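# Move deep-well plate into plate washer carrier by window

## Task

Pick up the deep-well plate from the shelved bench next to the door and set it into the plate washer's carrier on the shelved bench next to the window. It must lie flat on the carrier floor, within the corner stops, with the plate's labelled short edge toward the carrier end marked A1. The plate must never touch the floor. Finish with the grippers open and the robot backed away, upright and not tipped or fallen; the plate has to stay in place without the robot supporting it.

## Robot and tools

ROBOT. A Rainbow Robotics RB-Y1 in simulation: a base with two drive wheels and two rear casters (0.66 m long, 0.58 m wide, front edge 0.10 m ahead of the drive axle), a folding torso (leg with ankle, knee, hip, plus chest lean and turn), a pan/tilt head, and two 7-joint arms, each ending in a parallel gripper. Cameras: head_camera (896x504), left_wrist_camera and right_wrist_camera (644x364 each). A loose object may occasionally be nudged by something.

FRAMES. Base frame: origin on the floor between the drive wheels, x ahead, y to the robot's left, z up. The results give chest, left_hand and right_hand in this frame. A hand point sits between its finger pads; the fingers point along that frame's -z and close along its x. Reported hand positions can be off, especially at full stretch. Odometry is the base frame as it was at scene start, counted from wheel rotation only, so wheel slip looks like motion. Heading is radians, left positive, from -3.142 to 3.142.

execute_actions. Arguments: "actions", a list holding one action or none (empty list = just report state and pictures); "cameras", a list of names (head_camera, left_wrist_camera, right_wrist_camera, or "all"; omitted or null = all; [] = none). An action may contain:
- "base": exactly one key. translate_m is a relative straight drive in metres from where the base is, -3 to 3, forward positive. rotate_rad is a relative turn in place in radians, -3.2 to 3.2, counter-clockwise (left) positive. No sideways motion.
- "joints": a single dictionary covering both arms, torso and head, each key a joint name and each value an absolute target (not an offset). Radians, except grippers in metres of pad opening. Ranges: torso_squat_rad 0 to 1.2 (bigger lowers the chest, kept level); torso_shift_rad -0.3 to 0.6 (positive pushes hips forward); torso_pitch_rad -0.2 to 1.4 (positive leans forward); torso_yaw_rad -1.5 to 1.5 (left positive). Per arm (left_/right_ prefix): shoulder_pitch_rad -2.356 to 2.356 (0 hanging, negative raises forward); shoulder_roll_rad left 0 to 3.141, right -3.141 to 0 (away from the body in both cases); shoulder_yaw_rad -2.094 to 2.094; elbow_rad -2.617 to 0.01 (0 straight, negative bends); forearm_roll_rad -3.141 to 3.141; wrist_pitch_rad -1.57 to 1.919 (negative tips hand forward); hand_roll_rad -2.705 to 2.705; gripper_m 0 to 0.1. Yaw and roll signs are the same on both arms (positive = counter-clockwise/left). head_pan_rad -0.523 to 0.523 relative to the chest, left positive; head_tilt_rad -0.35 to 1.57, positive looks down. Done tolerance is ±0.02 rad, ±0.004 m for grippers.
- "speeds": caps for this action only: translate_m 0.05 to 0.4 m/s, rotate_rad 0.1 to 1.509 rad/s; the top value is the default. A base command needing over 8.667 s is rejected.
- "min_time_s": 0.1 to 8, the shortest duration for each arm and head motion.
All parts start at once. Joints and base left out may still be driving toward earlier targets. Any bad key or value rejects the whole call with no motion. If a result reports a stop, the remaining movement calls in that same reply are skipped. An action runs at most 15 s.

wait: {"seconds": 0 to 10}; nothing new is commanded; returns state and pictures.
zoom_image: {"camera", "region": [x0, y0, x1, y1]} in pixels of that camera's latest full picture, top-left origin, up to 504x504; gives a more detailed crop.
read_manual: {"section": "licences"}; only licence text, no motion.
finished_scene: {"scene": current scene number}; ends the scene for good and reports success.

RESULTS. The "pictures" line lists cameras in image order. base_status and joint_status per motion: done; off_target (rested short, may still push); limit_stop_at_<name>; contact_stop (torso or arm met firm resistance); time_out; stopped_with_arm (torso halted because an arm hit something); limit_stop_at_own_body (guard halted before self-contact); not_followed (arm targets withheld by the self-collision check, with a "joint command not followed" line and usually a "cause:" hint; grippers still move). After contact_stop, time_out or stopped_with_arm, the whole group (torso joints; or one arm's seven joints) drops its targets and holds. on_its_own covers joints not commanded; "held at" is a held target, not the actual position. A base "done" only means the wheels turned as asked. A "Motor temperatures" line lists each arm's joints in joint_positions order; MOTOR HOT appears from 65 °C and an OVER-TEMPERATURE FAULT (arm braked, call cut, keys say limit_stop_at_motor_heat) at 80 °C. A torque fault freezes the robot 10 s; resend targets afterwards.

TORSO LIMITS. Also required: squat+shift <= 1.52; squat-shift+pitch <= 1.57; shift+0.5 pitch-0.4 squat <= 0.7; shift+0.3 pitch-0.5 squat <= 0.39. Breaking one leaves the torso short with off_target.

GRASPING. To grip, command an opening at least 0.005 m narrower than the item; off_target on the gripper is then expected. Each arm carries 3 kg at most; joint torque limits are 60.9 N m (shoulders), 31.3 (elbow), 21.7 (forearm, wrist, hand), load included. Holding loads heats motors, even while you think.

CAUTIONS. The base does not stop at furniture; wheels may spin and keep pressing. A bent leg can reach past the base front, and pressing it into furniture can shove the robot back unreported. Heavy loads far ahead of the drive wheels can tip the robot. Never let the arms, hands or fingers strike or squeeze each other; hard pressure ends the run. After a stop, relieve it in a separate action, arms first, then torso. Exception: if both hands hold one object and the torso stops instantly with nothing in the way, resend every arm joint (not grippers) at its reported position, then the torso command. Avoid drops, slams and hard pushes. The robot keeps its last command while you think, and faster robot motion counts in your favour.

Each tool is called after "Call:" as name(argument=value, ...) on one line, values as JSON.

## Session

Call:
execute_actions(actions=[], cameras=["head_camera"])

Scene clock: 0.00 s.
Motor temperatures (°C, as the motors report them): left_arm=[28 29 29 29 32 29 37] | right_arm=[33 28 27 31 35 36 34]
base_odometry: x=+0.000 y=+0.000 heading=+0.000 (m, m, rad; odometry frame)
base_status: not commanded
joint_positions: torso_squat_rad=+0.350 torso_shift_rad=-0.001 torso_pitch_rad=-0.001 torso_yaw_rad=+0.000 left_shoulder_pitch_rad=+0.007 left_shoulder_roll_rad=+0.034 left_shoulder_yaw_rad=-0.043 left_elbow_rad=-0.166 left_forearm_roll_rad=+0.016 left_wrist_pitch_rad=+0.006 left_hand_roll_rad=-0.030 left_gripper_m=+0.100 right_shoulder_pitch_rad=-0.002 right_shoulder_roll_rad=-0.033 right_shoulder_yaw_rad=-0.028 right_elbow_rad=-0.201 right_forearm_roll_rad=-0.011 right_wrist_pitch_rad=+0.036 right_hand_roll_rad=-0.018 right_gripper_m=+0.099 head_pan_rad=+0.000 head_tilt_rad=+0.401
joint_status: not commanded
chest: x=-0.2290 y=-0.0010 z=+1.2474 quat_wxyz=(+1.000, +0.001, -0.001, +0.000) (m; base frame)
left_hand: x=-0.1535 y=+0.2429 z=+0.5665 quat_wxyz=(+0.997, +0.017, -0.077, -0.029) (m; base frame)
right_hand: x=-0.1370 y=-0.2471 z=+0.5674 quat_wxyz=(+0.996, -0.015, -0.085, -0.027) (m; base frame)
pictures: head_camera
Images, in order (width x height): head_camera 896x504.

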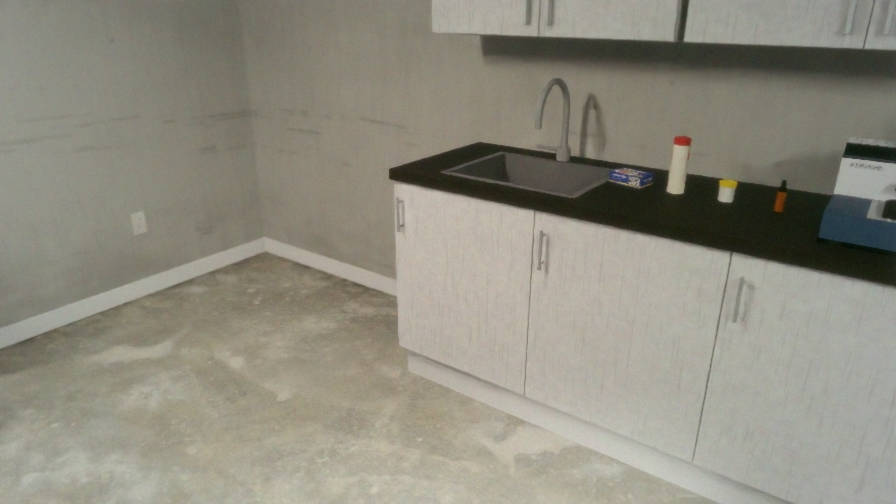

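Call:
execute_actions(actions=[{"base":{"rotate_rad":1.1},"joints":{"head_tilt_rad":0.3}}], cameras=["head_camera"])

Scene clock: 4.13 s.
Motor temperatures (°C, as the motors report them): left_arm=[28 29 29 29 32 29 37] | right_arm=[33 28 27 31 35 36 34]
base_odometry: x=+0.000 y=+0.000 heading=+1.100 (m, m, rad; odometry frame)
base_status: done
joint_positions: torso_squat_rad=+0.350 torso_shift_rad=-0.001 torso_pitch_rad=-0.001 torso_yaw_rad=+0.000 left_shoulder_pitch_rad=+0.007 left_shoulder_roll_rad=+0.034 left_shoulder_yaw_rad=-0.043 left_elbow_rad=-0.166 left_forearm_roll_rad=+0.016 left_wrist_pitch_rad=+0.006 left_hand_roll_rad=-0.030 left_gripper_m=+0.100 right_shoulder_pitch_rad=-0.002 right_shoulder_roll_rad=-0.033 right_shoulder_yaw_rad=-0.028 right_elbow_rad=-0.201 right_forearm_roll_rad=-0.011 right_wrist_pitch_rad=+0.036 right_hand_roll_rad=-0.018 right_gripper_m=+0.099 head_pan_rad=+0.000 head_tilt_rad=+0.300
joint_status: all done
chest: x=-0.2290 y=-0.0010 z=+1.2474 quat_wxyz=(+1.000, +0.001, -0.001, +0.000) (m; base frame)
left_hand: x=-0.1535 y=+0.2429 z=+0.5665 quat_wxyz=(+0.997, +0.017, -0.077, -0.029) (m; base frame)
right_hand: x=-0.1370 y=-0.2471 z=+0.5674 quat_wxyz=(+0.996, -0.015, -0.085, -0.027) (m; base frame)
pictures: head_camera
Images, in order (width x height): head_camera 896x504.

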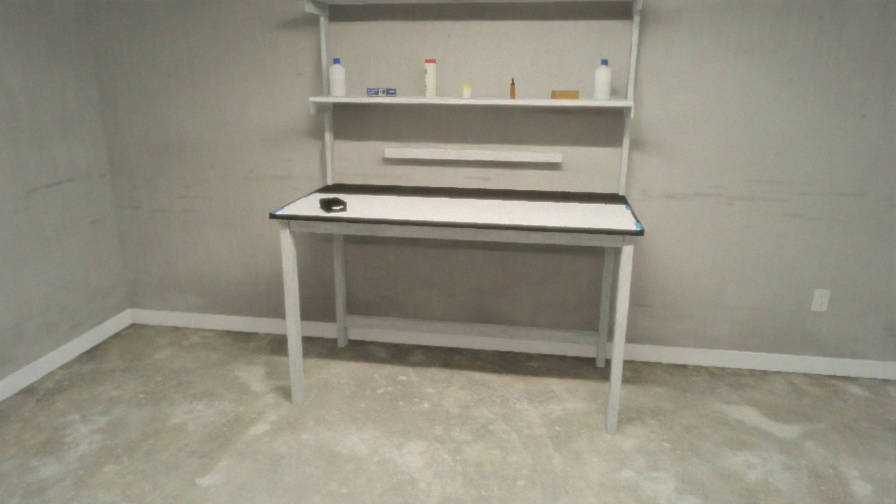

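Call:
execute_actions(actions=[{"base":{"rotate_rad":0.11}}], cameras=[])

Call:
execute_actions(actions=[{"base":{"translate_m":1.9},"joints":{"head_tilt_rad":0.65,"head_pan_rad":0.2}}], cameras=["head_camera"])

Scene clock: 7.37 s.
Motor temperatures (°C, as the motors report them): left_arm=[28 29 29 28 32 29 37] | right_arm=[33 28 27 31 35 36 34]
base_odometry: x=+0.000 y=+0.000 heading=+1.209 (m, m, rad; odometry frame)
base_status: done
joint_positions: torso_squat_rad=+0.350 torso_shift_rad=-0.001 torso_pitch_rad=-0.001 torso_yaw_rad=+0.000 left_shoulder_pitch_rad=+0.007 left_shoulder_roll_rad=+0.034 left_shoulder_yaw_rad=-0.043 left_elbow_rad=-0.166 left_forearm_roll_rad=+0.016 left_wrist_pitch_rad=+0.006 left_hand_roll_rad=-0.030 left_gripper_m=+0.100 right_shoulder_pitch_rad=-0.002 right_shoulder_roll_rad=-0.033 right_shoulder_yaw_rad=-0.028 right_elbow_rad=-0.201 right_forearm_roll_rad=-0.011 right_wrist_pitch_rad=+0.036 right_hand_roll_rad=-0.018 right_gripper_m=+0.099 head_pan_rad=+0.000 head_tilt_rad=+0.300
joint_status: not commanded
chest: x=-0.2290 y=-0.0010 z=+1.2474 quat_wxyz=(+1.000, +0.001, -0.001, +0.000) (m; base frame)
left_hand: x=-0.1535 y=+0.2429 z=+0.5666 quat_wxyz=(+0.997, +0.017, -0.077, -0.029) (m; base frame)
right_hand: x=-0.1370 y=-0.2471 z=+0.5673 quat_wxyz=(+0.996, -0.015, -0.085, -0.027) (m; base frame)
pictures: none
No camera images: the call's "cameras" was empty. Leave "cameras" out to get every camera's image.

Scene clock: 13.47 s.
Motor temperatures (°C, as the motors report them): left_arm=[28 29 29 28 32 29 37] | right_arm=[33 28 27 31 35 36 34]
base_odometry: x=+0.671 y=+1.777 heading=+1.210 (m, m, rad; odometry frame)
base_status: done
joint_positions: torso_squat_rad=+0.350 torso_shift_rad=-0.001 torso_pitch_rad=-0.001 torso_yaw_rad=+0.000 left_shoulder_pitch_rad=+0.007 left_shoulder_roll_rad=+0.034 left_shoulder_yaw_rad=-0.043 left_elbow_rad=-0.166 left_forearm_roll_rad=+0.016 left_wrist_pitch_rad=+0.006 left_hand_roll_rad=-0.030 left_gripper_m=+0.100 right_shoulder_pitch_rad=-0.002 right_shoulder_roll_rad=-0.033 right_shoulder_yaw_rad=-0.028 right_elbow_rad=-0.201 right_forearm_roll_rad=-0.011 right_wrist_pitch_rad=+0.036 right_hand_roll_rad=-0.018 right_gripper_m=+0.099 head_pan_rad=+0.200 head_tilt_rad=+0.650
joint_status: all done
chest: x=-0.2289 y=-0.0010 z=+1.2474 quat_wxyz=(+1.000, +0.001, -0.001, +0.000) (m; base frame)
left_hand: x=-0.1535 y=+0.2429 z=+0.5665 quat_wxyz=(+0.997, +0.017, -0.077, -0.029) (m; base frame)
right_hand: x=-0.1370 y=-0.2471 z=+0.5673 quat_wxyz=(+0.996, -0.015, -0.085, -0.027) (m; base frame)
pictures: head_camera
Images, in order (width x height): head_camera 896x504.

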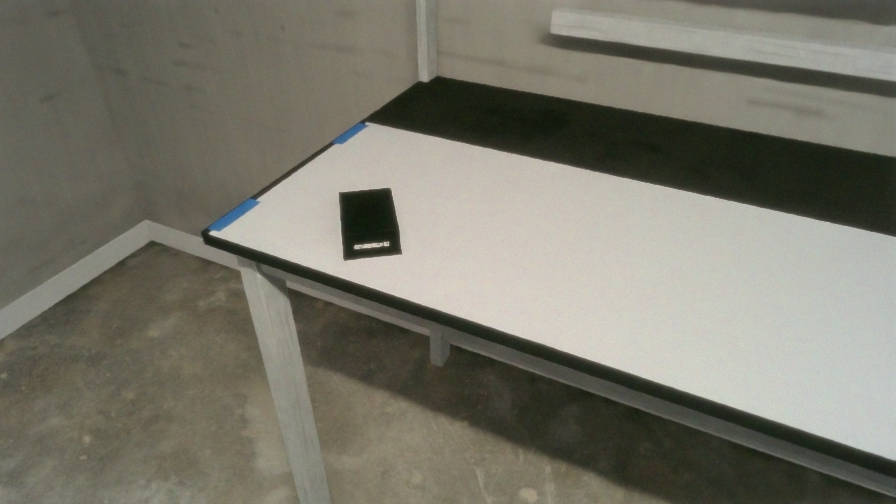

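Call:
execute_actions(actions=[{"joints":{"torso_squat_rad":0.0,"torso_pitch_rad":0.15,"left_shoulder_pitch_rad":-1.27,"left_shoulder_roll_rad":0.35,"left_shoulder_yaw_rad":0,"left_elbow_rad":-0.72,"left_forearm_roll_rad":0.3,"left_wrist_pitch_rad":1.84,"left_hand_roll_rad":1.8,"right_shoulder_pitch_rad":-0.1}}], cameras=[])

Scene clock: 21.77 s.
Motor temperatures (°C, as the motors report them): left_arm=[28 29 29 28 32 29 37] | right_arm=[33 28 27 31 35 36 34]
base_odometry: x=+0.671 y=+1.777 heading=+1.210 (m, m, rad; odometry frame)
base_status: not commanded
joint_positions: torso_squat_rad=+0.000 torso_shift_rad=-0.001 torso_pitch_rad=+0.150 torso_yaw_rad=+0.000 left_shoulder_pitch_rad=-1.270 left_shoulder_roll_rad=+0.350 left_shoulder_yaw_rad=+0.000 left_elbow_rad=-0.720 left_forearm_roll_rad=+0.300 left_wrist_pitch_rad=+1.840 left_hand_roll_rad=+1.800 left_gripper_m=+0.100 right_shoulder_pitch_rad=-0.100 right_shoulder_roll_rad=-0.033 right_shoulder_yaw_rad=-0.028 right_elbow_rad=-0.201 right_forearm_roll_rad=-0.011 right_wrist_pitch_rad=+0.036 right_hand_roll_rad=-0.018 right_gripper_m=+0.099 head_pan_rad=+0.200 head_tilt_rad=+0.650
joint_status: all done
chest: x=-0.1823 y=-0.0010 z=+1.2864 quat_wxyz=(+0.997, +0.001, +0.075, +0.000) (m; base frame)
left_hand: x=+0.3426 y=+0.2246 z=+1.0804 quat_wxyz=(+0.671, +0.026, -0.016, +0.741) (m; base frame)
right_hand: x=-0.1223 y=-0.2429 z=+0.6013 quat_wxyz=(+0.998, -0.013, -0.056, -0.010) (m; base frame)
pictures: none
No camera images: the call's "cameras" was empty. Leave "cameras" out to get every camera's image.

Call:
execute_actions(actions=[{"base":{"rotate_rad":0.186},"joints":{"left_forearm_roll_rad":0.36,"left_wrist_pitch_rad":1.825,"left_hand_roll_rad":1.885,"torso_squat_rad":0.35}}], cameras=[])

Call:
execute_actions(actions=[{"base":{"translate_m":0.29}}], cameras=["left_wrist_camera"])

Scene clock: 25.60 s.
Motor temperatures (°C, as the motors report them): left_arm=[28 29 29 29 32 29 37] | right_arm=[33 28 27 31 35 36 34]
base_odometry: x=+0.671 y=+1.777 heading=+1.395 (m, m, rad; odometry frame)
base_status: done
joint_positions: torso_squat_rad=+0.350 torso_shift_rad=-0.001 torso_pitch_rad=+0.150 torso_yaw_rad=+0.000 left_shoulder_pitch_rad=-1.270 left_shoulder_roll_rad=+0.350 left_shoulder_yaw_rad=+0.000 left_elbow_rad=-0.720 left_forearm_roll_rad=+0.360 left_wrist_pitch_rad=+1.825 left_hand_roll_rad=+1.885 left_gripper_m=+0.100 right_shoulder_pitch_rad=-0.100 right_shoulder_roll_rad=-0.033 right_shoulder_yaw_rad=-0.028 right_elbow_rad=-0.201 right_forearm_roll_rad=-0.011 right_wrist_pitch_rad=+0.036 right_hand_roll_rad=-0.018 right_gripper_m=+0.099 head_pan_rad=+0.200 head_tilt_rad=+0.650
joint_status: all done
chest: x=-0.1823 y=-0.0010 z=+1.2440 quat_wxyz=(+0.997, +0.001, +0.075, +0.000) (m; base frame)
left_hand: x=+0.3442 y=+0.2109 z=+1.0376 quat_wxyz=(+0.645, +0.004, +0.003, +0.764) (m; base frame)
right_hand: x=-0.1222 y=-0.2429 z=+0.5589 quat_wxyz=(+0.998, -0.013, -0.056, -0.010) (m; base frame)
pictures: none
No camera images: the call's "cameras" was empty. Leave "cameras" out to get every camera's image.

Scene clock: 27.67 s.
Motor temperatures (°C, as the motors report them): left_arm=[29 29 29 29 32 29 37] | right_arm=[33 28 27 31 35 36 34]
base_odometry: x=+0.722 y=+2.063 heading=+1.396 (m, m, rad; odometry frame)
base_status: done
joint_positions: torso_squat_rad=+0.350 torso_shift_rad=-0.001 torso_pitch_rad=+0.150 torso_yaw_rad=+0.000 left_shoulder_pitch_rad=-1.270 left_shoulder_roll_rad=+0.350 left_shoulder_yaw_rad=+0.000 left_elbow_rad=-0.720 left_forearm_roll_rad=+0.360 left_wrist_pitch_rad=+1.825 left_hand_roll_rad=+1.885 left_gripper_m=+0.100 right_shoulder_pitch_rad=-0.100 right_shoulder_roll_rad=-0.033 right_shoulder_yaw_rad=-0.028 right_elbow_rad=-0.201 right_forearm_roll_rad=-0.011 right_wrist_pitch_rad=+0.036 right_hand_roll_rad=-0.018 right_gripper_m=+0.099 head_pan_rad=+0.200 head_tilt_rad=+0.650
joint_status: not commanded
chest: x=-0.1822 y=-0.0010 z=+1.2440 quat_wxyz=(+0.997, +0.001, +0.075, +0.000) (m; base frame)
left_hand: x=+0.3442 y=+0.2110 z=+1.0374 quat_wxyz=(+0.645, +0.004, +0.003, +0.764) (m; base frame)
right_hand: x=-0.1223 y=-0.2429 z=+0.5589 quat_wxyz=(+0.998, -0.013, -0.056, -0.010) (m; base frame)
pictures: left_wrist_camera
Images, in order (width x height): left_wrist_camera 644x364.

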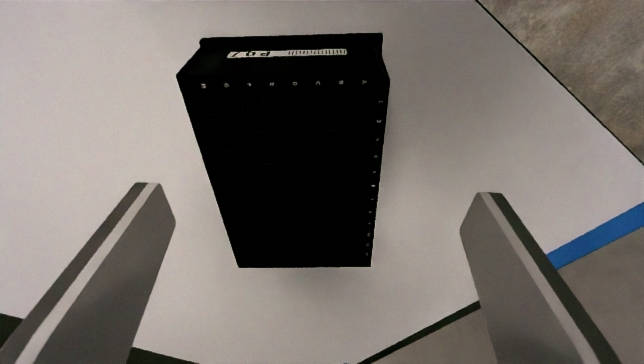

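Call:
execute_actions(actions=[{"base":{"rotate_rad":-0.03},"joints":{"left_hand_roll_rad":1.955}}], cameras=[])

Call:
execute_actions(actions=[{"base":{"translate_m":0.024},"joints":{"torso_squat_rad":0.47}}], cameras=["left_wrist_camera"])

Scene clock: 32.70 s.
Motor temperatures (°C, as the motors report them): left_arm=[29 29 29 29 32 29 37] | right_arm=[33 28 27 31 35 36 34]
base_odometry: x=+0.722 y=+2.063 heading=+1.367 (m, m, rad; odometry frame)
base_status: done
joint_positions: torso_squat_rad=+0.350 torso_shift_rad=-0.001 torso_pitch_rad=+0.150 torso_yaw_rad=+0.000 left_shoulder_pitch_rad=-1.270 left_shoulder_roll_rad=+0.350 left_shoulder_yaw_rad=+0.000 left_elbow_rad=-0.720 left_forearm_roll_rad=+0.360 left_wrist_pitch_rad=+1.825 left_hand_roll_rad=+1.955 left_gripper_m=+0.100 right_shoulder_pitch_rad=-0.100 right_shoulder_roll_rad=-0.033 right_shoulder_yaw_rad=-0.028 right_elbow_rad=-0.201 right_forearm_roll_rad=-0.011 right_wrist_pitch_rad=+0.036 right_hand_roll_rad=-0.018 right_gripper_m=+0.099 head_pan_rad=+0.200 head_tilt_rad=+0.650
joint_status: all done
chest: x=-0.1822 y=-0.0010 z=+1.2440 quat_wxyz=(+0.997, +0.001, +0.075, +0.000) (m; base frame)
left_hand: x=+0.3442 y=+0.2110 z=+1.0374 quat_wxyz=(+0.618, +0.004, +0.003, +0.786) (m; base frame)
right_hand: x=-0.1223 y=-0.2429 z=+0.5589 quat_wxyz=(+0.998, -0.013, -0.056, -0.010) (m; base frame)
pictures: none
No camera images: the call's "cameras" was empty. Leave "cameras" out to get every camera's image.

Scene clock: 33.87 s.
Motor temperatures (°C, as the motors report them): left_arm=[29 29 29 29 32 29 37] | right_arm=[33 28 27 31 35 36 34]
base_odometry: x=+0.727 y=+2.087 heading=+1.366 (m, m, rad; odometry frame)
base_status: done
joint_positions: torso_squat_rad=+0.470 torso_shift_rad=-0.001 torso_pitch_rad=+0.150 torso_yaw_rad=+0.000 left_shoulder_pitch_rad=-1.270 left_shoulder_roll_rad=+0.350 left_shoulder_yaw_rad=+0.000 left_elbow_rad=-0.720 left_forearm_roll_rad=+0.360 left_wrist_pitch_rad=+1.825 left_hand_roll_rad=+1.955 left_gripper_m=+0.100 right_shoulder_pitch_rad=-0.100 right_shoulder_roll_rad=-0.033 right_shoulder_yaw_rad=-0.028 right_elbow_rad=-0.201 right_forearm_roll_rad=-0.011 right_wrist_pitch_rad=+0.036 right_hand_roll_rad=-0.018 right_gripper_m=+0.099 head_pan_rad=+0.200 head_tilt_rad=+0.650
joint_status: all done
chest: x=-0.1823 y=-0.0010 z=+1.2106 quat_wxyz=(+0.997, +0.001, +0.075, +0.000) (m; base frame)
left_hand: x=+0.3441 y=+0.2110 z=+1.0041 quat_wxyz=(+0.618, +0.004, +0.003, +0.786) (m; base frame)
right_hand: x=-0.1223 y=-0.2429 z=+0.5254 quat_wxyz=(+0.998, -0.013, -0.056, -0.010) (m; base frame)
pictures: left_wrist_camera
Images, in order (width x height): left_wrist_camera 644x364.

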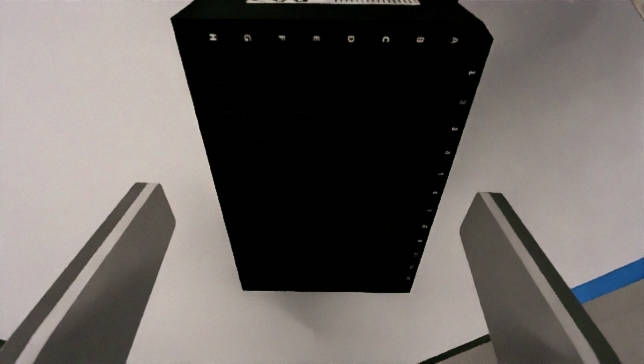

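Fine (~4 mm).

Call:
execute_actions(actions=[{"joints":{"torso_squat_rad":0.6}}], cameras=["left_wrist_camera"])

Call:
execute_actions(actions=[{"joints":{"left_gripper_m":0.07}}], cameras=[])

Call:
execute_actions(actions=[{"joints":{"torso_squat_rad":0.0}}], cameras=["left_wrist_camera"])

Call:
execute_actions(actions=[{"base":{"translate_m":-0.7}}], cameras=[])

Call:
execute_actions(actions=[{"base":{"rotate_rad":2.7},"speeds":{"rotate_rad":0.9},"joints":{"head_tilt_rad":0.05,"head_pan_rad":0}}], cameras=["head_camera"])

Scene clock: 37.47 s.
Motor temperatures (°C, as the motors report them): left_arm=[29 29 29 29 32 29 37] | right_arm=[33 28 27 31 35 36 34]
base_odometry: x=+0.727 y=+2.086 heading=+1.366 (m, m, rad; odometry frame)
base_status: not commanded
joint_positions: torso_squat_rad=+0.600 torso_shift_rad=-0.001 torso_pitch_rad=+0.150 torso_yaw_rad=+0.000 left_shoulder_pitch_rad=-1.270 left_shoulder_roll_rad=+0.350 left_shoulder_yaw_rad=+0.000 left_elbow_rad=-0.720 left_forearm_roll_rad=+0.360 left_wrist_pitch_rad=+1.825 left_hand_roll_rad=+1.955 left_gripper_m=+0.100 right_shoulder_pitch_rad=-0.100 right_shoulder_roll_rad=-0.033 right_shoulder_yaw_rad=-0.028 right_elbow_rad=-0.201 right_forearm_roll_rad=-0.011 right_wrist_pitch_rad=+0.036 right_hand_roll_rad=-0.018 right_gripper_m=+0.099 head_pan_rad=+0.200 head_tilt_rad=+0.650
joint_status: all done
chest: x=-0.1822 y=-0.0009 z=+1.1642 quat_wxyz=(+0.997, +0.001, +0.075, +0.000) (m; base frame)
left_hand: x=+0.3442 y=+0.2110 z=+0.9577 quat_wxyz=(+0.618, +0.004, +0.003, +0.786) (m; base frame)
right_hand: x=-0.1223 y=-0.2428 z=+0.4791 quat_wxyz=(+0.998, -0.013, -0.056, -0.010) (m; base frame)
pictures: left_wrist_camera
Images, in order (width x height): left_wrist_camera 644x364.

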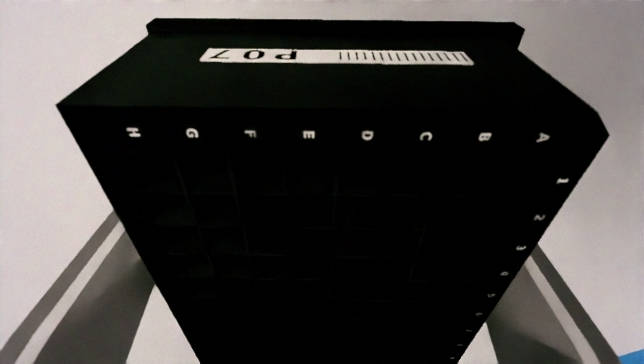

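Scene clock: 38.23 s.
Motor temperatures (°C, as the motors report them): left_arm=[29 29 29 29 32 29 37] | right_arm=[33 28 27 31 35 36 34]
base_odometry: x=+0.727 y=+2.086 heading=+1.366 (m, m, rad; odometry frame)
base_status: not commanded
joint_positions: torso_squat_rad=+0.600 torso_shift_rad=-0.001 torso_pitch_rad=+0.150 torso_yaw_rad=+0.000 left_shoulder_pitch_rad=-1.270 left_shoulder_roll_rad=+0.350 left_shoulder_yaw_rad=+0.000 left_elbow_rad=-0.720 left_forearm_roll_rad=+0.360 left_wrist_pitch_rad=+1.825 left_hand_roll_rad=+1.955 left_gripper_m=+0.082 right_shoulder_pitch_rad=-0.100 right_shoulder_roll_rad=-0.033 right_shoulder_yaw_rad=-0.028 right_elbow_rad=-0.201 right_forearm_roll_rad=-0.011 right_wrist_pitch_rad=+0.036 right_hand_roll_rad=-0.018 right_gripper_m=+0.099 head_pan_rad=+0.200 head_tilt_rad=+0.650
joint_status: left_gripper_m off_target (ended at +0.082, target +0.070)
chest: x=-0.1822 y=-0.0009 z=+1.1642 quat_wxyz=(+0.997, +0.001, +0.075, +0.000) (m; base frame)
left_hand: x=+0.3442 y=+0.2110 z=+0.9577 quat_wxyz=(+0.618, +0.004, +0.003, +0.786) (m; base frame)
right_hand: x=-0.1223 y=-0.2428 z=+0.4791 quat_wxyz=(+0.998, -0.013, -0.056, -0.010) (m; base frame)
pictures: none
No camera images: the call's "cameras" was empty. Leave "cameras" out to get every camera's image.

Scene clock: 41.00 s.
Motor temperatures (°C, as the motors report them): left_arm=[29 29 29 29 32 29 37] | right_arm=[33 28 27 31 35 36 34]
base_odometry: x=+0.727 y=+2.086 heading=+1.366 (m, m, rad; odometry frame)
base_status: not commanded
joint_positions: torso_squat_rad=+0.000 torso_shift_rad=-0.001 torso_pitch_rad=+0.150 torso_yaw_rad=+0.000 left_shoulder_pitch_rad=-1.270 left_shoulder_roll_rad=+0.350 left_shoulder_yaw_rad=+0.000 left_elbow_rad=-0.720 left_forearm_roll_rad=+0.360 left_wrist_pitch_rad=+1.825 left_hand_roll_rad=+1.955 left_gripper_m=+0.082 right_shoulder_pitch_rad=-0.100 right_shoulder_roll_rad=-0.033 right_shoulder_yaw_rad=-0.028 right_elbow_rad=-0.201 right_forearm_roll_rad=-0.011 right_wrist_pitch_rad=+0.036 right_hand_roll_rad=-0.018 right_gripper_m=+0.099 head_pan_rad=+0.200 head_tilt_rad=+0.650
joint_status: all done
chest: x=-0.1822 y=-0.0010 z=+1.2864 quat_wxyz=(+0.997, +0.001, +0.075, +0.000) (m; base frame)
left_hand: x=+0.3441 y=+0.2110 z=+1.0798 quat_wxyz=(+0.618, +0.004, +0.003, +0.786) (m; base frame)
right_hand: x=-0.1224 y=-0.2429 z=+0.6013 quat_wxyz=(+0.998, -0.013, -0.056, -0.010) (m; base frame)
pictures: left_wrist_camera
Images, in order (width x height): left_wrist_camera 644x364.

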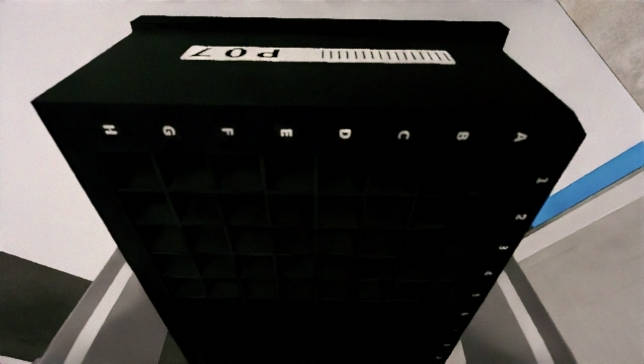

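Scene clock: 44.33 s.
Motor temperatures (°C, as the motors report them): left_arm=[29 29 29 29 32 29 37] | right_arm=[33 28 27 31 35 36 34]
base_odometry: x=+0.584 y=+1.401 heading=+1.365 (m, m, rad; odometry frame)
base_status: done
joint_positions: torso_squat_rad=+0.000 torso_shift_rad=-0.001 torso_pitch_rad=+0.150 torso_yaw_rad=+0.000 left_shoulder_pitch_rad=-1.270 left_shoulder_roll_rad=+0.350 left_shoulder_yaw_rad=+0.000 left_elbow_rad=-0.720 left_forearm_roll_rad=+0.360 left_wrist_pitch_rad=+1.825 left_hand_roll_rad=+1.955 left_gripper_m=+0.082 right_shoulder_pitch_rad=-0.100 right_shoulder_roll_rad=-0.033 right_shoulder_yaw_rad=-0.028 right_elbow_rad=-0.201 right_forearm_roll_rad=-0.011 right_wrist_pitch_rad=+0.036 right_hand_roll_rad=-0.018 right_gripper_m=+0.099 head_pan_rad=+0.200 head_tilt_rad=+0.650
joint_status: not commanded
chest: x=-0.1823 y=-0.0010 z=+1.2865 quat_wxyz=(+0.997, +0.001, +0.075, +0.000) (m; base frame)
left_hand: x=+0.3441 y=+0.2110 z=+1.0799 quat_wxyz=(+0.618, +0.004, +0.003, +0.786) (m; base frame)
right_hand: x=-0.1224 y=-0.2429 z=+0.6013 quat_wxyz=(+0.998, -0.013, -0.056, -0.010) (m; base frame)
pictures: none
No camera images: the call's "cameras" was empty. Leave "cameras" out to get every camera's image.

Scene clock: 49.47 s.
Motor temperatures (°C, as the motors report them): left_arm=[29 29 29 29 32 29 37] | right_arm=[33 28 27 31 35 36 34]
base_odometry: x=+0.584 y=+1.401 heading=-2.219 (m, m, rad; odometry frame)
base_status: done
joint_positions: torso_squat_rad=+0.000 torso_shift_rad=-0.001 torso_pitch_rad=+0.150 torso_yaw_rad=+0.000 left_shoulder_pitch_rad=-1.270 left_shoulder_roll_rad=+0.350 left_shoulder_yaw_rad=+0.000 left_elbow_rad=-0.720 left_forearm_roll_rad=+0.360 left_wrist_pitch_rad=+1.825 left_hand_roll_rad=+1.955 left_gripper_m=+0.082 right_shoulder_pitch_rad=-0.100 right_shoulder_roll_rad=-0.033 right_shoulder_yaw_rad=-0.028 right_elbow_rad=-0.201 right_forearm_roll_rad=-0.011 right_wrist_pitch_rad=+0.036 right_hand_roll_rad=-0.018 right_gripper_m=+0.099 head_pan_rad=+0.000 head_tilt_rad=+0.050
joint_status: all done
chest: x=-0.1823 y=-0.0010 z=+1.2865 quat_wxyz=(+0.997, +0.001, +0.075, +0.000) (m; base frame)
left_hand: x=+0.3440 y=+0.2110 z=+1.0799 quat_wxyz=(+0.618, +0.004, +0.003, +0.786) (m; base frame)
right_hand: x=-0.1225 y=-0.2429 z=+0.6013 quat_wxyz=(+0.998, -0.013, -0.056, -0.010) (m; base frame)
pictures: head_camera
Images, in order (width x height): head_camera 896x504.

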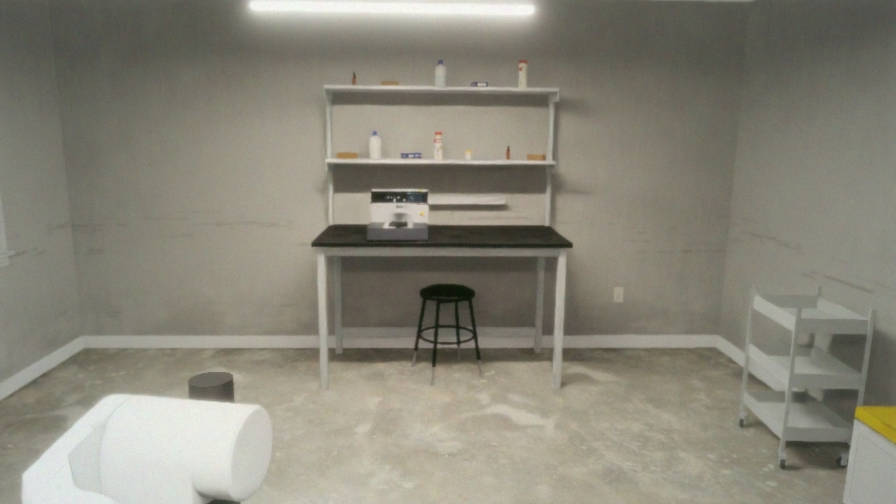

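Call:
execute_actions(actions=[{"base":{"rotate_rad":0.03},"joints":{"left_hand_roll_rad":1.69}}], cameras=[])

Call:
execute_actions(actions=[{"base":{"translate_m":2.45},"joints":{"head_tilt_rad":0.3}}], cameras=["head_camera"])

Scene clock: 52.50 s.
Motor temperatures (°C, as the motors report them): left_arm=[29 29 29 29 32 29 37] | right_arm=[33 28 27 31 35 36 34]
base_odometry: x=+0.584 y=+1.401 heading=-2.189 (m, m, rad; odometry frame)
base_status: done
joint_positions: torso_squat_rad=+0.000 torso_shift_rad=-0.001 torso_pitch_rad=+0.150 torso_yaw_rad=+0.000 left_shoulder_pitch_rad=-1.270 left_shoulder_roll_rad=+0.350 left_shoulder_yaw_rad=+0.000 left_elbow_rad=-0.720 left_forearm_roll_rad=+0.360 left_wrist_pitch_rad=+1.825 left_hand_roll_rad=+1.690 left_gripper_m=+0.082 right_shoulder_pitch_rad=-0.100 right_shoulder_roll_rad=-0.033 right_shoulder_yaw_rad=-0.028 right_elbow_rad=-0.201 right_forearm_roll_rad=-0.011 right_wrist_pitch_rad=+0.036 right_hand_roll_rad=-0.018 right_gripper_m=+0.099 head_pan_rad=+0.000 head_tilt_rad=+0.050
joint_status: all done
chest: x=-0.1823 y=-0.0010 z=+1.2865 quat_wxyz=(+0.997, +0.001, +0.075, +0.000) (m; base frame)
left_hand: x=+0.3440 y=+0.2110 z=+1.0799 quat_wxyz=(+0.716, +0.004, +0.004, +0.698) (m; base frame)
right_hand: x=-0.1225 y=-0.2429 z=+0.6013 quat_wxyz=(+0.998, -0.013, -0.056, -0.010) (m; base frame)
pictures: none
No camera images: the call's "cameras" was empty. Leave "cameras" out to get every camera's image.

Scene clock: 59.97 s.
Motor temperatures (°C, as the motors report them): left_arm=[30 29 29 29 32 29 37] | right_arm=[33 28 27 31 35 36 34]
base_odometry: x=-0.836 y=-0.595 heading=-2.189 (m, m, rad; odometry frame)
base_status: done
joint_positions: torso_squat_rad=+0.000 torso_shift_rad=-0.001 torso_pitch_rad=+0.150 torso_yaw_rad=+0.000 left_shoulder_pitch_rad=-1.270 left_shoulder_roll_rad=+0.350 left_shoulder_yaw_rad=+0.000 left_elbow_rad=-0.720 left_forearm_roll_rad=+0.360 left_wrist_pitch_rad=+1.825 left_hand_roll_rad=+1.690 left_gripper_m=+0.082 right_shoulder_pitch_rad=-0.100 right_shoulder_roll_rad=-0.033 right_shoulder_yaw_rad=-0.028 right_elbow_rad=-0.201 right_forearm_roll_rad=-0.011 right_wrist_pitch_rad=+0.036 right_hand_roll_rad=-0.018 right_gripper_m=+0.099 head_pan_rad=+0.000 head_tilt_rad=+0.300
joint_status: all done
chest: x=-0.1823 y=-0.0010 z=+1.2864 quat_wxyz=(+0.997, +0.001, +0.075, +0.000) (m; base frame)
left_hand: x=+0.3441 y=+0.2110 z=+1.0798 quat_wxyz=(+0.716, +0.004, +0.004, +0.698) (m; base frame)
right_hand: x=-0.1224 y=-0.2429 z=+0.6013 quat_wxyz=(+0.998, -0.013, -0.056, -0.010) (m; base frame)
pictures: head_camera
Images, in order (width x height): head_camera 896x504.

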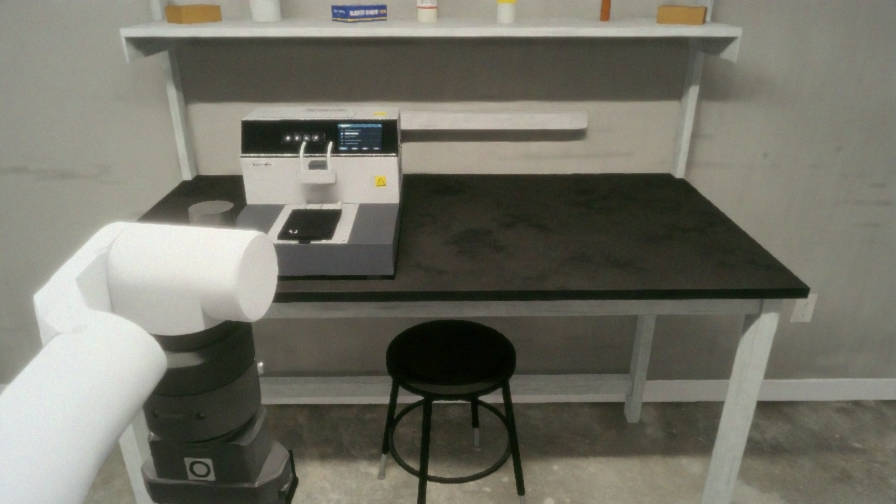

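Call:
execute_actions(actions=[{"base":{"rotate_rad":0.11},"joints":{"left_hand_roll_rad":1.615,"head_tilt_rad":0.75,"head_pan_rad":0.25}}], cameras=[])

Call:
execute_actions(actions=[{"base":{"translate_m":0.68}}], cameras=["head_camera","left_wrist_camera"])

Scene clock: 67.63 s.
Motor temperatures (°C, as the motors report them): left_arm=[30 29 29 29 32 29 37] | right_arm=[33 28 27 31 35 36 34]
base_odometry: x=-0.836 y=-0.595 heading=-2.080 (m, m, rad; odometry frame)
base_status: done
joint_positions: torso_squat_rad=+0.000 torso_shift_rad=-0.001 torso_pitch_rad=+0.150 torso_yaw_rad=+0.000 left_shoulder_pitch_rad=-1.270 left_shoulder_roll_rad=+0.350 left_shoulder_yaw_rad=+0.000 left_elbow_rad=-0.720 left_forearm_roll_rad=+0.360 left_wrist_pitch_rad=+1.825 left_hand_roll_rad=+1.615 left_gripper_m=+0.082 right_shoulder_pitch_rad=-0.100 right_shoulder_roll_rad=-0.033 right_shoulder_yaw_rad=-0.028 right_elbow_rad=-0.201 right_forearm_roll_rad=-0.011 right_wrist_pitch_rad=+0.036 right_hand_roll_rad=-0.018 right_gripper_m=+0.099 head_pan_rad=+0.250 head_tilt_rad=+0.750
joint_status: all done
chest: x=-0.1823 y=-0.0010 z=+1.2864 quat_wxyz=(+0.997, +0.001, +0.075, +0.000) (m; base frame)
left_hand: x=+0.3441 y=+0.2109 z=+1.0798 quat_wxyz=(+0.742, +0.004, +0.004, +0.671) (m; base frame)
right_hand: x=-0.1224 y=-0.2429 z=+0.6013 quat_wxyz=(+0.998, -0.013, -0.056, -0.010) (m; base frame)
pictures: none
No camera images: the call's "cameras" was empty. Leave "cameras" out to get every camera's image.

Scene clock: 70.80 s.
Motor temperatures (°C, as the motors report them): left_arm=[30 29 29 29 32 29 37] | right_arm=[33 28 27 31 35 36 34]
base_odometry: x=-1.167 y=-1.189 heading=-2.079 (m, m, rad; odometry frame)
base_status: done
joint_positions: torso_squat_rad=+0.000 torso_shift_rad=-0.001 torso_pitch_rad=+0.150 torso_yaw_rad=+0.000 left_shoulder_pitch_rad=-1.270 left_shoulder_roll_rad=+0.350 left_shoulder_yaw_rad=+0.000 left_elbow_rad=-0.720 left_forearm_roll_rad=+0.360 left_wrist_pitch_rad=+1.825 left_hand_roll_rad=+1.615 left_gripper_m=+0.082 right_shoulder_pitch_rad=-0.100 right_shoulder_roll_rad=-0.033 right_shoulder_yaw_rad=-0.028 right_elbow_rad=-0.201 right_forearm_roll_rad=-0.011 right_wrist_pitch_rad=+0.036 right_hand_roll_rad=-0.018 right_gripper_m=+0.099 head_pan_rad=+0.250 head_tilt_rad=+0.750
joint_status: not commanded
chest: x=-0.1823 y=-0.0010 z=+1.2864 quat_wxyz=(+0.997, +0.001, +0.075, +0.000) (m; base frame)
left_hand: x=+0.3441 y=+0.2110 z=+1.0798 quat_wxyz=(+0.742, +0.004, +0.004, +0.671) (m; base frame)
right_hand: x=-0.1224 y=-0.2429 z=+0.6013 quat_wxyz=(+0.998, -0.013, -0.056, -0.010) (m; base frame)
pictures: head_camera, left_wrist_camera
Images, in order (width x height): head_camera 896x504, left_wrist_camera 644x364.

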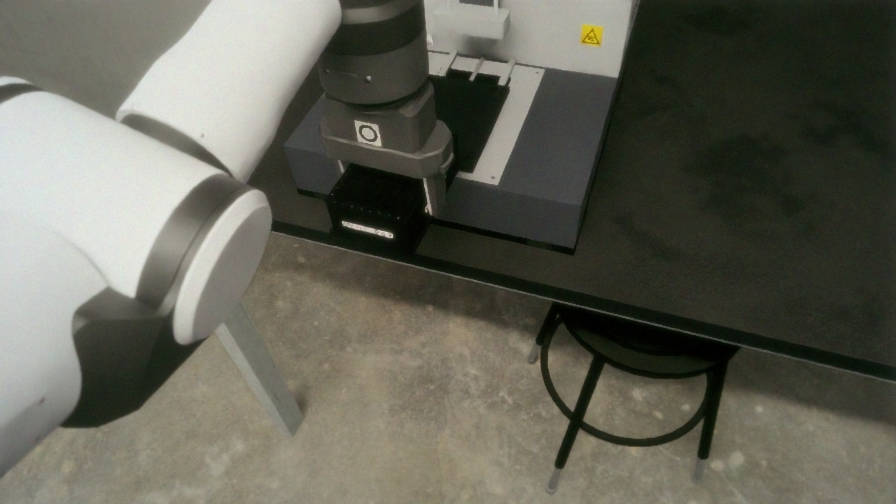

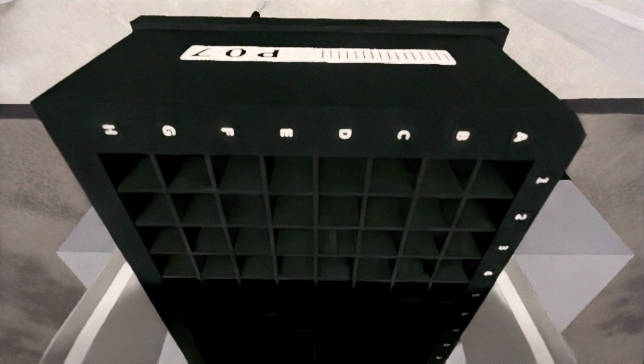

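Call:
execute_actions(actions=[{"base":{"translate_m":0.17},"joints":{"left_hand_roll_rad":1.635}}], cameras=["head_camera","left_wrist_camera"])

Scene clock: 74.50 s.
Motor temperatures (°C, as the motors report them): left_arm=[30 29 29 29 32 29 37] | right_arm=[33 28 27 31 35 36 34]
base_odometry: x=-1.250 y=-1.338 heading=-2.079 (m, m, rad; odometry frame)
base_status: done
joint_positions: torso_squat_rad=+0.000 torso_shift_rad=-0.001 torso_pitch_rad=+0.150 torso_yaw_rad=+0.000 left_shoulder_pitch_rad=-1.270 left_shoulder_roll_rad=+0.350 left_shoulder_yaw_rad=+0.000 left_elbow_rad=-0.720 left_forearm_roll_rad=+0.360 left_wrist_pitch_rad=+1.825 left_hand_roll_rad=+1.635 left_gripper_m=+0.082 right_shoulder_pitch_rad=-0.100 right_shoulder_roll_rad=-0.033 right_shoulder_yaw_rad=-0.028 right_elbow_rad=-0.201 right_forearm_roll_rad=-0.011 right_wrist_pitch_rad=+0.036 right_hand_roll_rad=-0.018 right_gripper_m=+0.099 head_pan_rad=+0.250 head_tilt_rad=+0.750
joint_status: all done
chest: x=-0.1822 y=-0.0010 z=+1.2864 quat_wxyz=(+0.997, +0.001, +0.075, +0.000) (m; base frame)
left_hand: x=+0.3441 y=+0.2110 z=+1.0797 quat_wxyz=(+0.735, +0.004, +0.004, +0.678) (m; base frame)
right_hand: x=-0.1224 y=-0.2429 z=+0.6013 quat_wxyz=(+0.998, -0.013, -0.056, -0.010) (m; base frame)
pictures: head_camera, left_wrist_camera
Images, in order (width x height): head_camera 896x504, left_wrist_camera 644x364.

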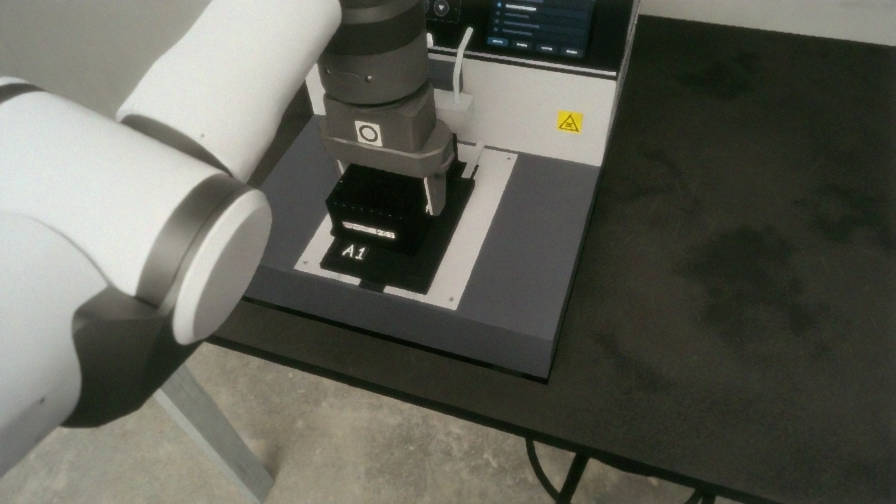

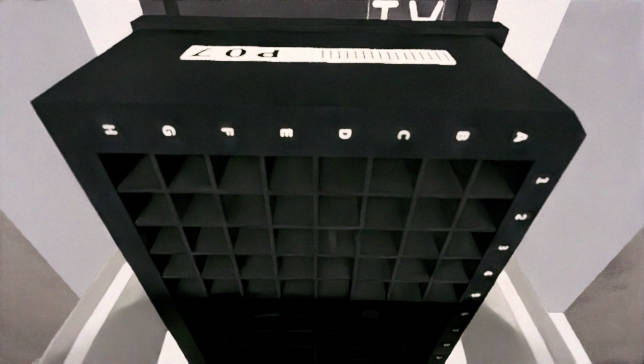

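Call:
execute_actions(actions=[{"joints":{"torso_squat_rad":0.17}}], cameras=["left_wrist_camera"])

Scene clock: 76.97 s.
Motor temperatures (°C, as the motors report them): left_arm=[30 29 29 29 32 29 37] | right_arm=[33 28 27 31 35 36 34]
base_odometry: x=-1.250 y=-1.338 heading=-2.079 (m, m, rad; odometry frame)
base_status: not commanded
joint_positions: torso_squat_rad=+0.170 torso_shift_rad=-0.001 torso_pitch_rad=+0.150 torso_yaw_rad=+0.000 left_shoulder_pitch_rad=-1.270 left_shoulder_roll_rad=+0.350 left_shoulder_yaw_rad=+0.000 left_elbow_rad=-0.720 left_forearm_roll_rad=+0.360 left_wrist_pitch_rad=+1.825 left_hand_roll_rad=+1.635 left_gripper_m=+0.082 right_shoulder_pitch_rad=-0.100 right_shoulder_roll_rad=-0.033 right_shoulder_yaw_rad=-0.028 right_elbow_rad=-0.201 right_forearm_roll_rad=-0.011 right_wrist_pitch_rad=+0.036 right_hand_roll_rad=-0.018 right_gripper_m=+0.099 head_pan_rad=+0.250 head_tilt_rad=+0.750
joint_status: all done
chest: x=-0.1823 y=-0.0010 z=+1.2764 quat_wxyz=(+0.997, +0.001, +0.075, +0.000) (m; base frame)
left_hand: x=+0.3440 y=+0.2110 z=+1.0698 quat_wxyz=(+0.735, +0.004, +0.004, +0.678) (m; base frame)
right_hand: x=-0.1223 y=-0.2429 z=+0.5913 quat_wxyz=(+0.998, -0.013, -0.056, -0.010) (m; base frame)
pictures: left_wrist_camera
Images, in order (width x height): left_wrist_camera 644x364.

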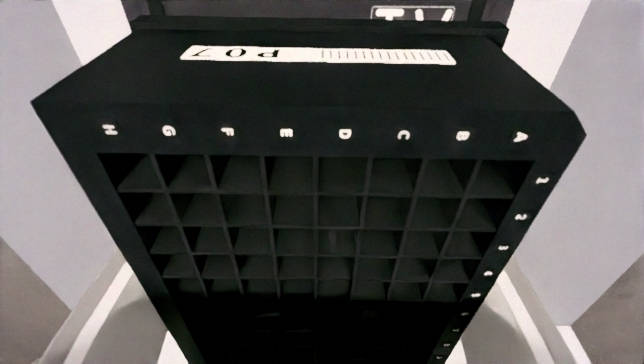

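Call:
execute_actions(actions=[{"base":{"translate_m":-0.005}}], cameras=[])

Call:
execute_actions(actions=[{"base":{"rotate_rad":-0.006}}], cameras=[])

Call:
execute_actions(actions=[{"joints":{"torso_squat_rad":0.26}}], cameras=["left_wrist_camera"])

Scene clock: 82.00 s.
Motor temperatures (°C, as the motors report them): left_arm=[30 29 29 29 32 29 37] | right_arm=[33 28 27 31 35 36 34]
base_odometry: x=-1.248 y=-1.334 heading=-2.079 (m, m, rad; odometry frame)
base_status: done
joint_positions: torso_squat_rad=+0.170 torso_shift_rad=-0.001 torso_pitch_rad=+0.150 torso_yaw_rad=+0.000 left_shoulder_pitch_rad=-1.270 left_shoulder_roll_rad=+0.350 left_shoulder_yaw_rad=+0.000 left_elbow_rad=-0.720 left_forearm_roll_rad=+0.360 left_wrist_pitch_rad=+1.825 left_hand_roll_rad=+1.635 left_gripper_m=+0.082 right_shoulder_pitch_rad=-0.100 right_shoulder_roll_rad=-0.033 right_shoulder_yaw_rad=-0.028 right_elbow_rad=-0.201 right_forearm_roll_rad=-0.011 right_wrist_pitch_rad=+0.036 right_hand_roll_rad=-0.018 right_gripper_m=+0.099 head_pan_rad=+0.250 head_tilt_rad=+0.750
joint_status: not commanded
chest: x=-0.1823 y=-0.0010 z=+1.2764 quat_wxyz=(+0.997, +0.001, +0.075, +0.000) (m; base frame)
left_hand: x=+0.3441 y=+0.2110 z=+1.0697 quat_wxyz=(+0.735, +0.004, +0.004, +0.678) (m; base frame)
right_hand: x=-0.1225 y=-0.2429 z=+0.5912 quat_wxyz=(+0.998, -0.013, -0.056, -0.010) (m; base frame)
pictures: none
No camera images: the call's "cameras" was empty. Leave "cameras" out to get every camera's image.

Scene clock: 82.93 s.
Motor temperatures (°C, as the motors report them): left_arm=[30 29 29 29 32 29 37] | right_arm=[33 28 27 31 35 36 34]
base_odometry: x=-1.248 y=-1.334 heading=-2.084 (m, m, rad; odometry frame)
base_status: done
joint_positions: torso_squat_rad=+0.170 torso_shift_rad=-0.001 torso_pitch_rad=+0.150 torso_yaw_rad=+0.000 left_shoulder_pitch_rad=-1.270 left_shoulder_roll_rad=+0.350 left_shoulder_yaw_rad=+0.000 left_elbow_rad=-0.720 left_forearm_roll_rad=+0.360 left_wrist_pitch_rad=+1.825 left_hand_roll_rad=+1.635 left_gripper_m=+0.082 right_shoulder_pitch_rad=-0.100 right_shoulder_roll_rad=-0.033 right_shoulder_yaw_rad=-0.028 right_elbow_rad=-0.201 right_forearm_roll_rad=-0.011 right_wrist_pitch_rad=+0.036 right_hand_roll_rad=-0.018 right_gripper_m=+0.099 head_pan_rad=+0.250 head_tilt_rad=+0.750
joint_status: not commanded
chest: x=-0.1823 y=-0.0010 z=+1.2764 quat_wxyz=(+0.997, +0.001, +0.075, +0.000) (m; base frame)
left_hand: x=+0.3441 y=+0.2110 z=+1.0697 quat_wxyz=(+0.735, +0.004, +0.004, +0.678) (m; base frame)
right_hand: x=-0.1225 y=-0.2429 z=+0.5912 quat_wxyz=(+0.998, -0.013, -0.056, -0.010) (m; base frame)
pictures: none
No camera images: the call's "cameras" was empty. Leave "cameras" out to get every camera's image.

Scene clock: 84.00 s.
Motor temperatures (°C, as the motors report them): left_arm=[30 29 29 29 32 29 37] | right_arm=[33 28 27 31 35 36 34]
base_odometry: x=-1.248 y=-1.334 heading=-2.084 (m, m, rad; odometry frame)
base_status: not commanded
joint_positions: torso_squat_rad=+0.260 torso_shift_rad=-0.001 torso_pitch_rad=+0.150 torso_yaw_rad=+0.000 left_shoulder_pitch_rad=-1.270 left_shoulder_roll_rad=+0.350 left_shoulder_yaw_rad=+0.000 left_elbow_rad=-0.720 left_forearm_roll_rad=+0.360 left_wrist_pitch_rad=+1.825 left_hand_roll_rad=+1.635 left_gripper_m=+0.082 right_shoulder_pitch_rad=-0.100 right_shoulder_roll_rad=-0.033 right_shoulder_yaw_rad=-0.028 right_elbow_rad=-0.201 right_forearm_roll_rad=-0.011 right_wrist_pitch_rad=+0.036 right_hand_roll_rad=-0.018 right_gripper_m=+0.099 head_pan_rad=+0.250 head_tilt_rad=+0.750
joint_status: all done
chest: x=-0.1823 y=-0.0010 z=+1.2629 quat_wxyz=(+0.997, +0.001, +0.075, +0.000) (m; base frame)
left_hand: x=+0.3440 y=+0.2110 z=+1.0563 quat_wxyz=(+0.735, +0.004, +0.004, +0.678) (m; base frame)
right_hand: x=-0.1224 y=-0.2429 z=+0.5778 quat_wxyz=(+0.998, -0.013, -0.056, -0.010) (m; base frame)
pictures: left_wrist_camera
Images, in order (width x height): left_wrist_camera 644x364.

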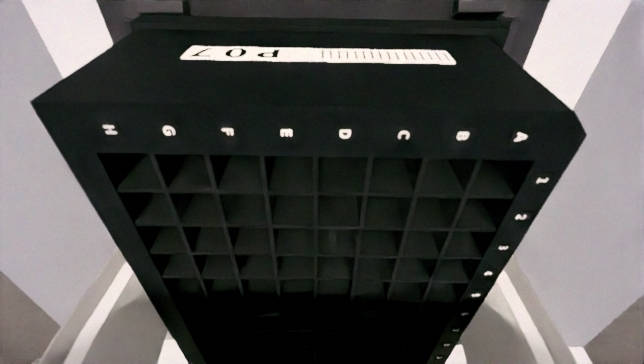

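Call:
execute_actions(actions=[{"joints":{"torso_squat_rad":0.272}}], cameras=[])

Call:
execute_actions(actions=[{"joints":{"left_gripper_m":0.1}}], cameras=[])

Call:
execute_actions(actions=[{"joints":{"torso_squat_rad":0.0,"torso_pitch_rad":0.05}}], cameras=[])

Call:
execute_actions(actions=[{"base":{"translate_m":-0.3},"joints":{"head_tilt_rad":0.6,"left_shoulder_roll_rad":0.8}}], cameras=["head_camera"])

Scene clock: 86.77 s.
Motor temperatures (°C, as the motors report them): left_arm=[30 29 29 29 32 29 37] | right_arm=[33 28 27 31 35 36 34]
base_odometry: x=-1.248 y=-1.334 heading=-2.084 (m, m, rad; odometry frame)
base_status: not commanded
joint_positions: torso_squat_rad=+0.272 torso_shift_rad=-0.001 torso_pitch_rad=+0.150 torso_yaw_rad=+0.000 left_shoulder_pitch_rad=-1.270 left_shoulder_roll_rad=+0.350 left_shoulder_yaw_rad=+0.000 left_elbow_rad=-0.720 left_forearm_roll_rad=+0.360 left_wrist_pitch_rad=+1.825 left_hand_roll_rad=+1.635 left_gripper_m=+0.082 right_shoulder_pitch_rad=-0.100 right_shoulder_roll_rad=-0.033 right_shoulder_yaw_rad=-0.028 right_elbow_rad=-0.201 right_forearm_roll_rad=-0.011 right_wrist_pitch_rad=+0.036 right_hand_roll_rad=-0.018 right_gripper_m=+0.099 head_pan_rad=+0.250 head_tilt_rad=+0.750
joint_status: all done
chest: x=-0.1823 y=-0.0010 z=+1.2607 quat_wxyz=(+0.997, +0.001, +0.075, +0.000) (m; base frame)
left_hand: x=+0.3441 y=+0.2110 z=+1.0542 quat_wxyz=(+0.735, +0.003, +0.004, +0.678) (m; base frame)
right_hand: x=-0.1224 y=-0.2429 z=+0.5756 quat_wxyz=(+0.998, -0.013, -0.056, -0.010) (m; base frame)
pictures: none
No camera images: the call's "cameras" was empty. Leave "cameras" out to get every camera's image.

Scene clock: 87.53 s.
Motor temperatures (°C, as the motors report them): left_arm=[30 29 29 29 32 29 37] | right_arm=[33 28 27 31 35 36 34]
base_odometry: x=-1.248 y=-1.334 heading=-2.084 (m, m, rad; odometry frame)
base_status: not commanded
joint_positions: torso_squat_rad=+0.272 torso_shift_rad=-0.001 torso_pitch_rad=+0.150 torso_yaw_rad=+0.000 left_shoulder_pitch_rad=-1.270 left_shoulder_roll_rad=+0.350 left_shoulder_yaw_rad=+0.000 left_elbow_rad=-0.720 left_forearm_roll_rad=+0.360 left_wrist_pitch_rad=+1.825 left_hand_roll_rad=+1.635 left_gripper_m=+0.100 right_shoulder_pitch_rad=-0.100 right_shoulder_roll_rad=-0.033 right_shoulder_yaw_rad=-0.028 right_elbow_rad=-0.201 right_forearm_roll_rad=-0.011 right_wrist_pitch_rad=+0.036 right_hand_roll_rad=-0.018 right_gripper_m=+0.099 head_pan_rad=+0.250 head_tilt_rad=+0.750
joint_status: all done
chest: x=-0.1823 y=-0.0010 z=+1.2607 quat_wxyz=(+0.997, +0.001, +0.075, +0.000) (m; base frame)
left_hand: x=+0.3441 y=+0.2110 z=+1.0542 quat_wxyz=(+0.735, +0.003, +0.004, +0.678) (m; base frame)
right_hand: x=-0.1224 y=-0.2429 z=+0.5756 quat_wxyz=(+0.998, -0.013, -0.056, -0.010) (m; base frame)
pictures: none
No camera images: the call's "cameras" was empty. Leave "cameras" out to get every camera's image.

Scene clock: 89.23 s.
Motor temperatures (°C, as the motors report them): left_arm=[30 29 29 29 32 29 37] | right_arm=[33 28 27 31 35 36 34]
base_odometry: x=-1.248 y=-1.334 heading=-2.084 (m, m, rad; odometry frame)
base_status: not commanded
joint_positions: torso_squat_rad=+0.000 torso_shift_rad=-0.001 torso_pitch_rad=+0.050 torso_yaw_rad=+0.000 left_shoulder_pitch_rad=-1.270 left_shoulder_roll_rad=+0.350 left_shoulder_yaw_rad=+0.000 left_elbow_rad=-0.720 left_forearm_roll_rad=+0.360 left_wrist_pitch_rad=+1.825 left_hand_roll_rad=+1.635 left_gripper_m=+0.100 right_shoulder_pitch_rad=-0.100 right_shoulder_roll_rad=-0.033 right_shoulder_yaw_rad=-0.028 right_elbow_rad=-0.201 right_forearm_roll_rad=-0.011 right_wrist_pitch_rad=+0.036 right_hand_roll_rad=-0.018 right_gripper_m=+0.099 head_pan_rad=+0.250 head_tilt_rad=+0.750
joint_status: all done
chest: x=-0.2131 y=-0.0010 z=+1.2895 quat_wxyz=(+1.000, +0.001, +0.025, +0.000) (m; base frame)
left_hand: x=+0.3313 y=+0.2110 z=+1.1365 quat_wxyz=(+0.734, -0.030, -0.033, +0.677) (m; base frame)
right_hand: x=-0.0852 y=-0.2429 z=+0.6138 quat_wxyz=(+0.994, -0.013, -0.105, -0.011) (m; base frame)
pictures: none
No camera images: the call's "cameras" was empty. Leave "cameras" out to get every camera's image.

Scene clock: 91.57 s.
Motor temperatures (°C, as the motors report them): left_arm=[30 29 29 29 32 29 37] | right_arm=[33 28 27 31 35 36 34]
base_odometry: x=-1.100 y=-1.072 heading=-2.086 (m, m, rad; odometry frame)
base_status: done
joint_positions: torso_squat_rad=+0.000 torso_shift_rad=-0.001 torso_pitch_rad=+0.050 torso_yaw_rad=+0.000 left_shoulder_pitch_rad=-1.270 left_shoulder_roll_rad=+0.800 left_shoulder_yaw_rad=+0.000 left_elbow_rad=-0.720 left_forearm_roll_rad=+0.360 left_wrist_pitch_rad=+1.825 left_hand_roll_rad=+1.635 left_gripper_m=+0.100 right_shoulder_pitch_rad=-0.100 right_shoulder_roll_rad=-0.033 right_shoulder_yaw_rad=-0.028 right_elbow_rad=-0.201 right_forearm_roll_rad=-0.011 right_wrist_pitch_rad=+0.036 right_hand_roll_rad=-0.018 right_gripper_m=+0.099 head_pan_rad=+0.250 head_tilt_rad=+0.600
joint_status: all done
chest: x=-0.2131 y=-0.0010 z=+1.2895 quat_wxyz=(+1.000, +0.001, +0.025, +0.000) (m; base frame)
left_hand: x=+0.3132 y=+0.4541 z=+1.2341 quat_wxyz=(+0.582, -0.017, -0.143, +0.800) (m; base frame)
right_hand: x=-0.0851 y=-0.2429 z=+0.6138 quat_wxyz=(+0.994, -0.013, -0.105, -0.011) (m; base frame)
pictures: head_camera
Images, in order (width x height): head_camera 896x504.

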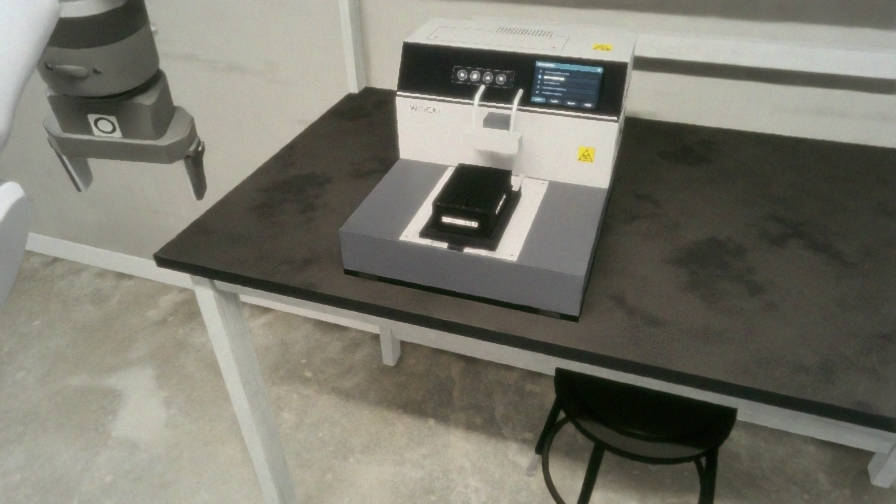

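Call:
finished_scene(scene=2)

The scene is finished: the task was done.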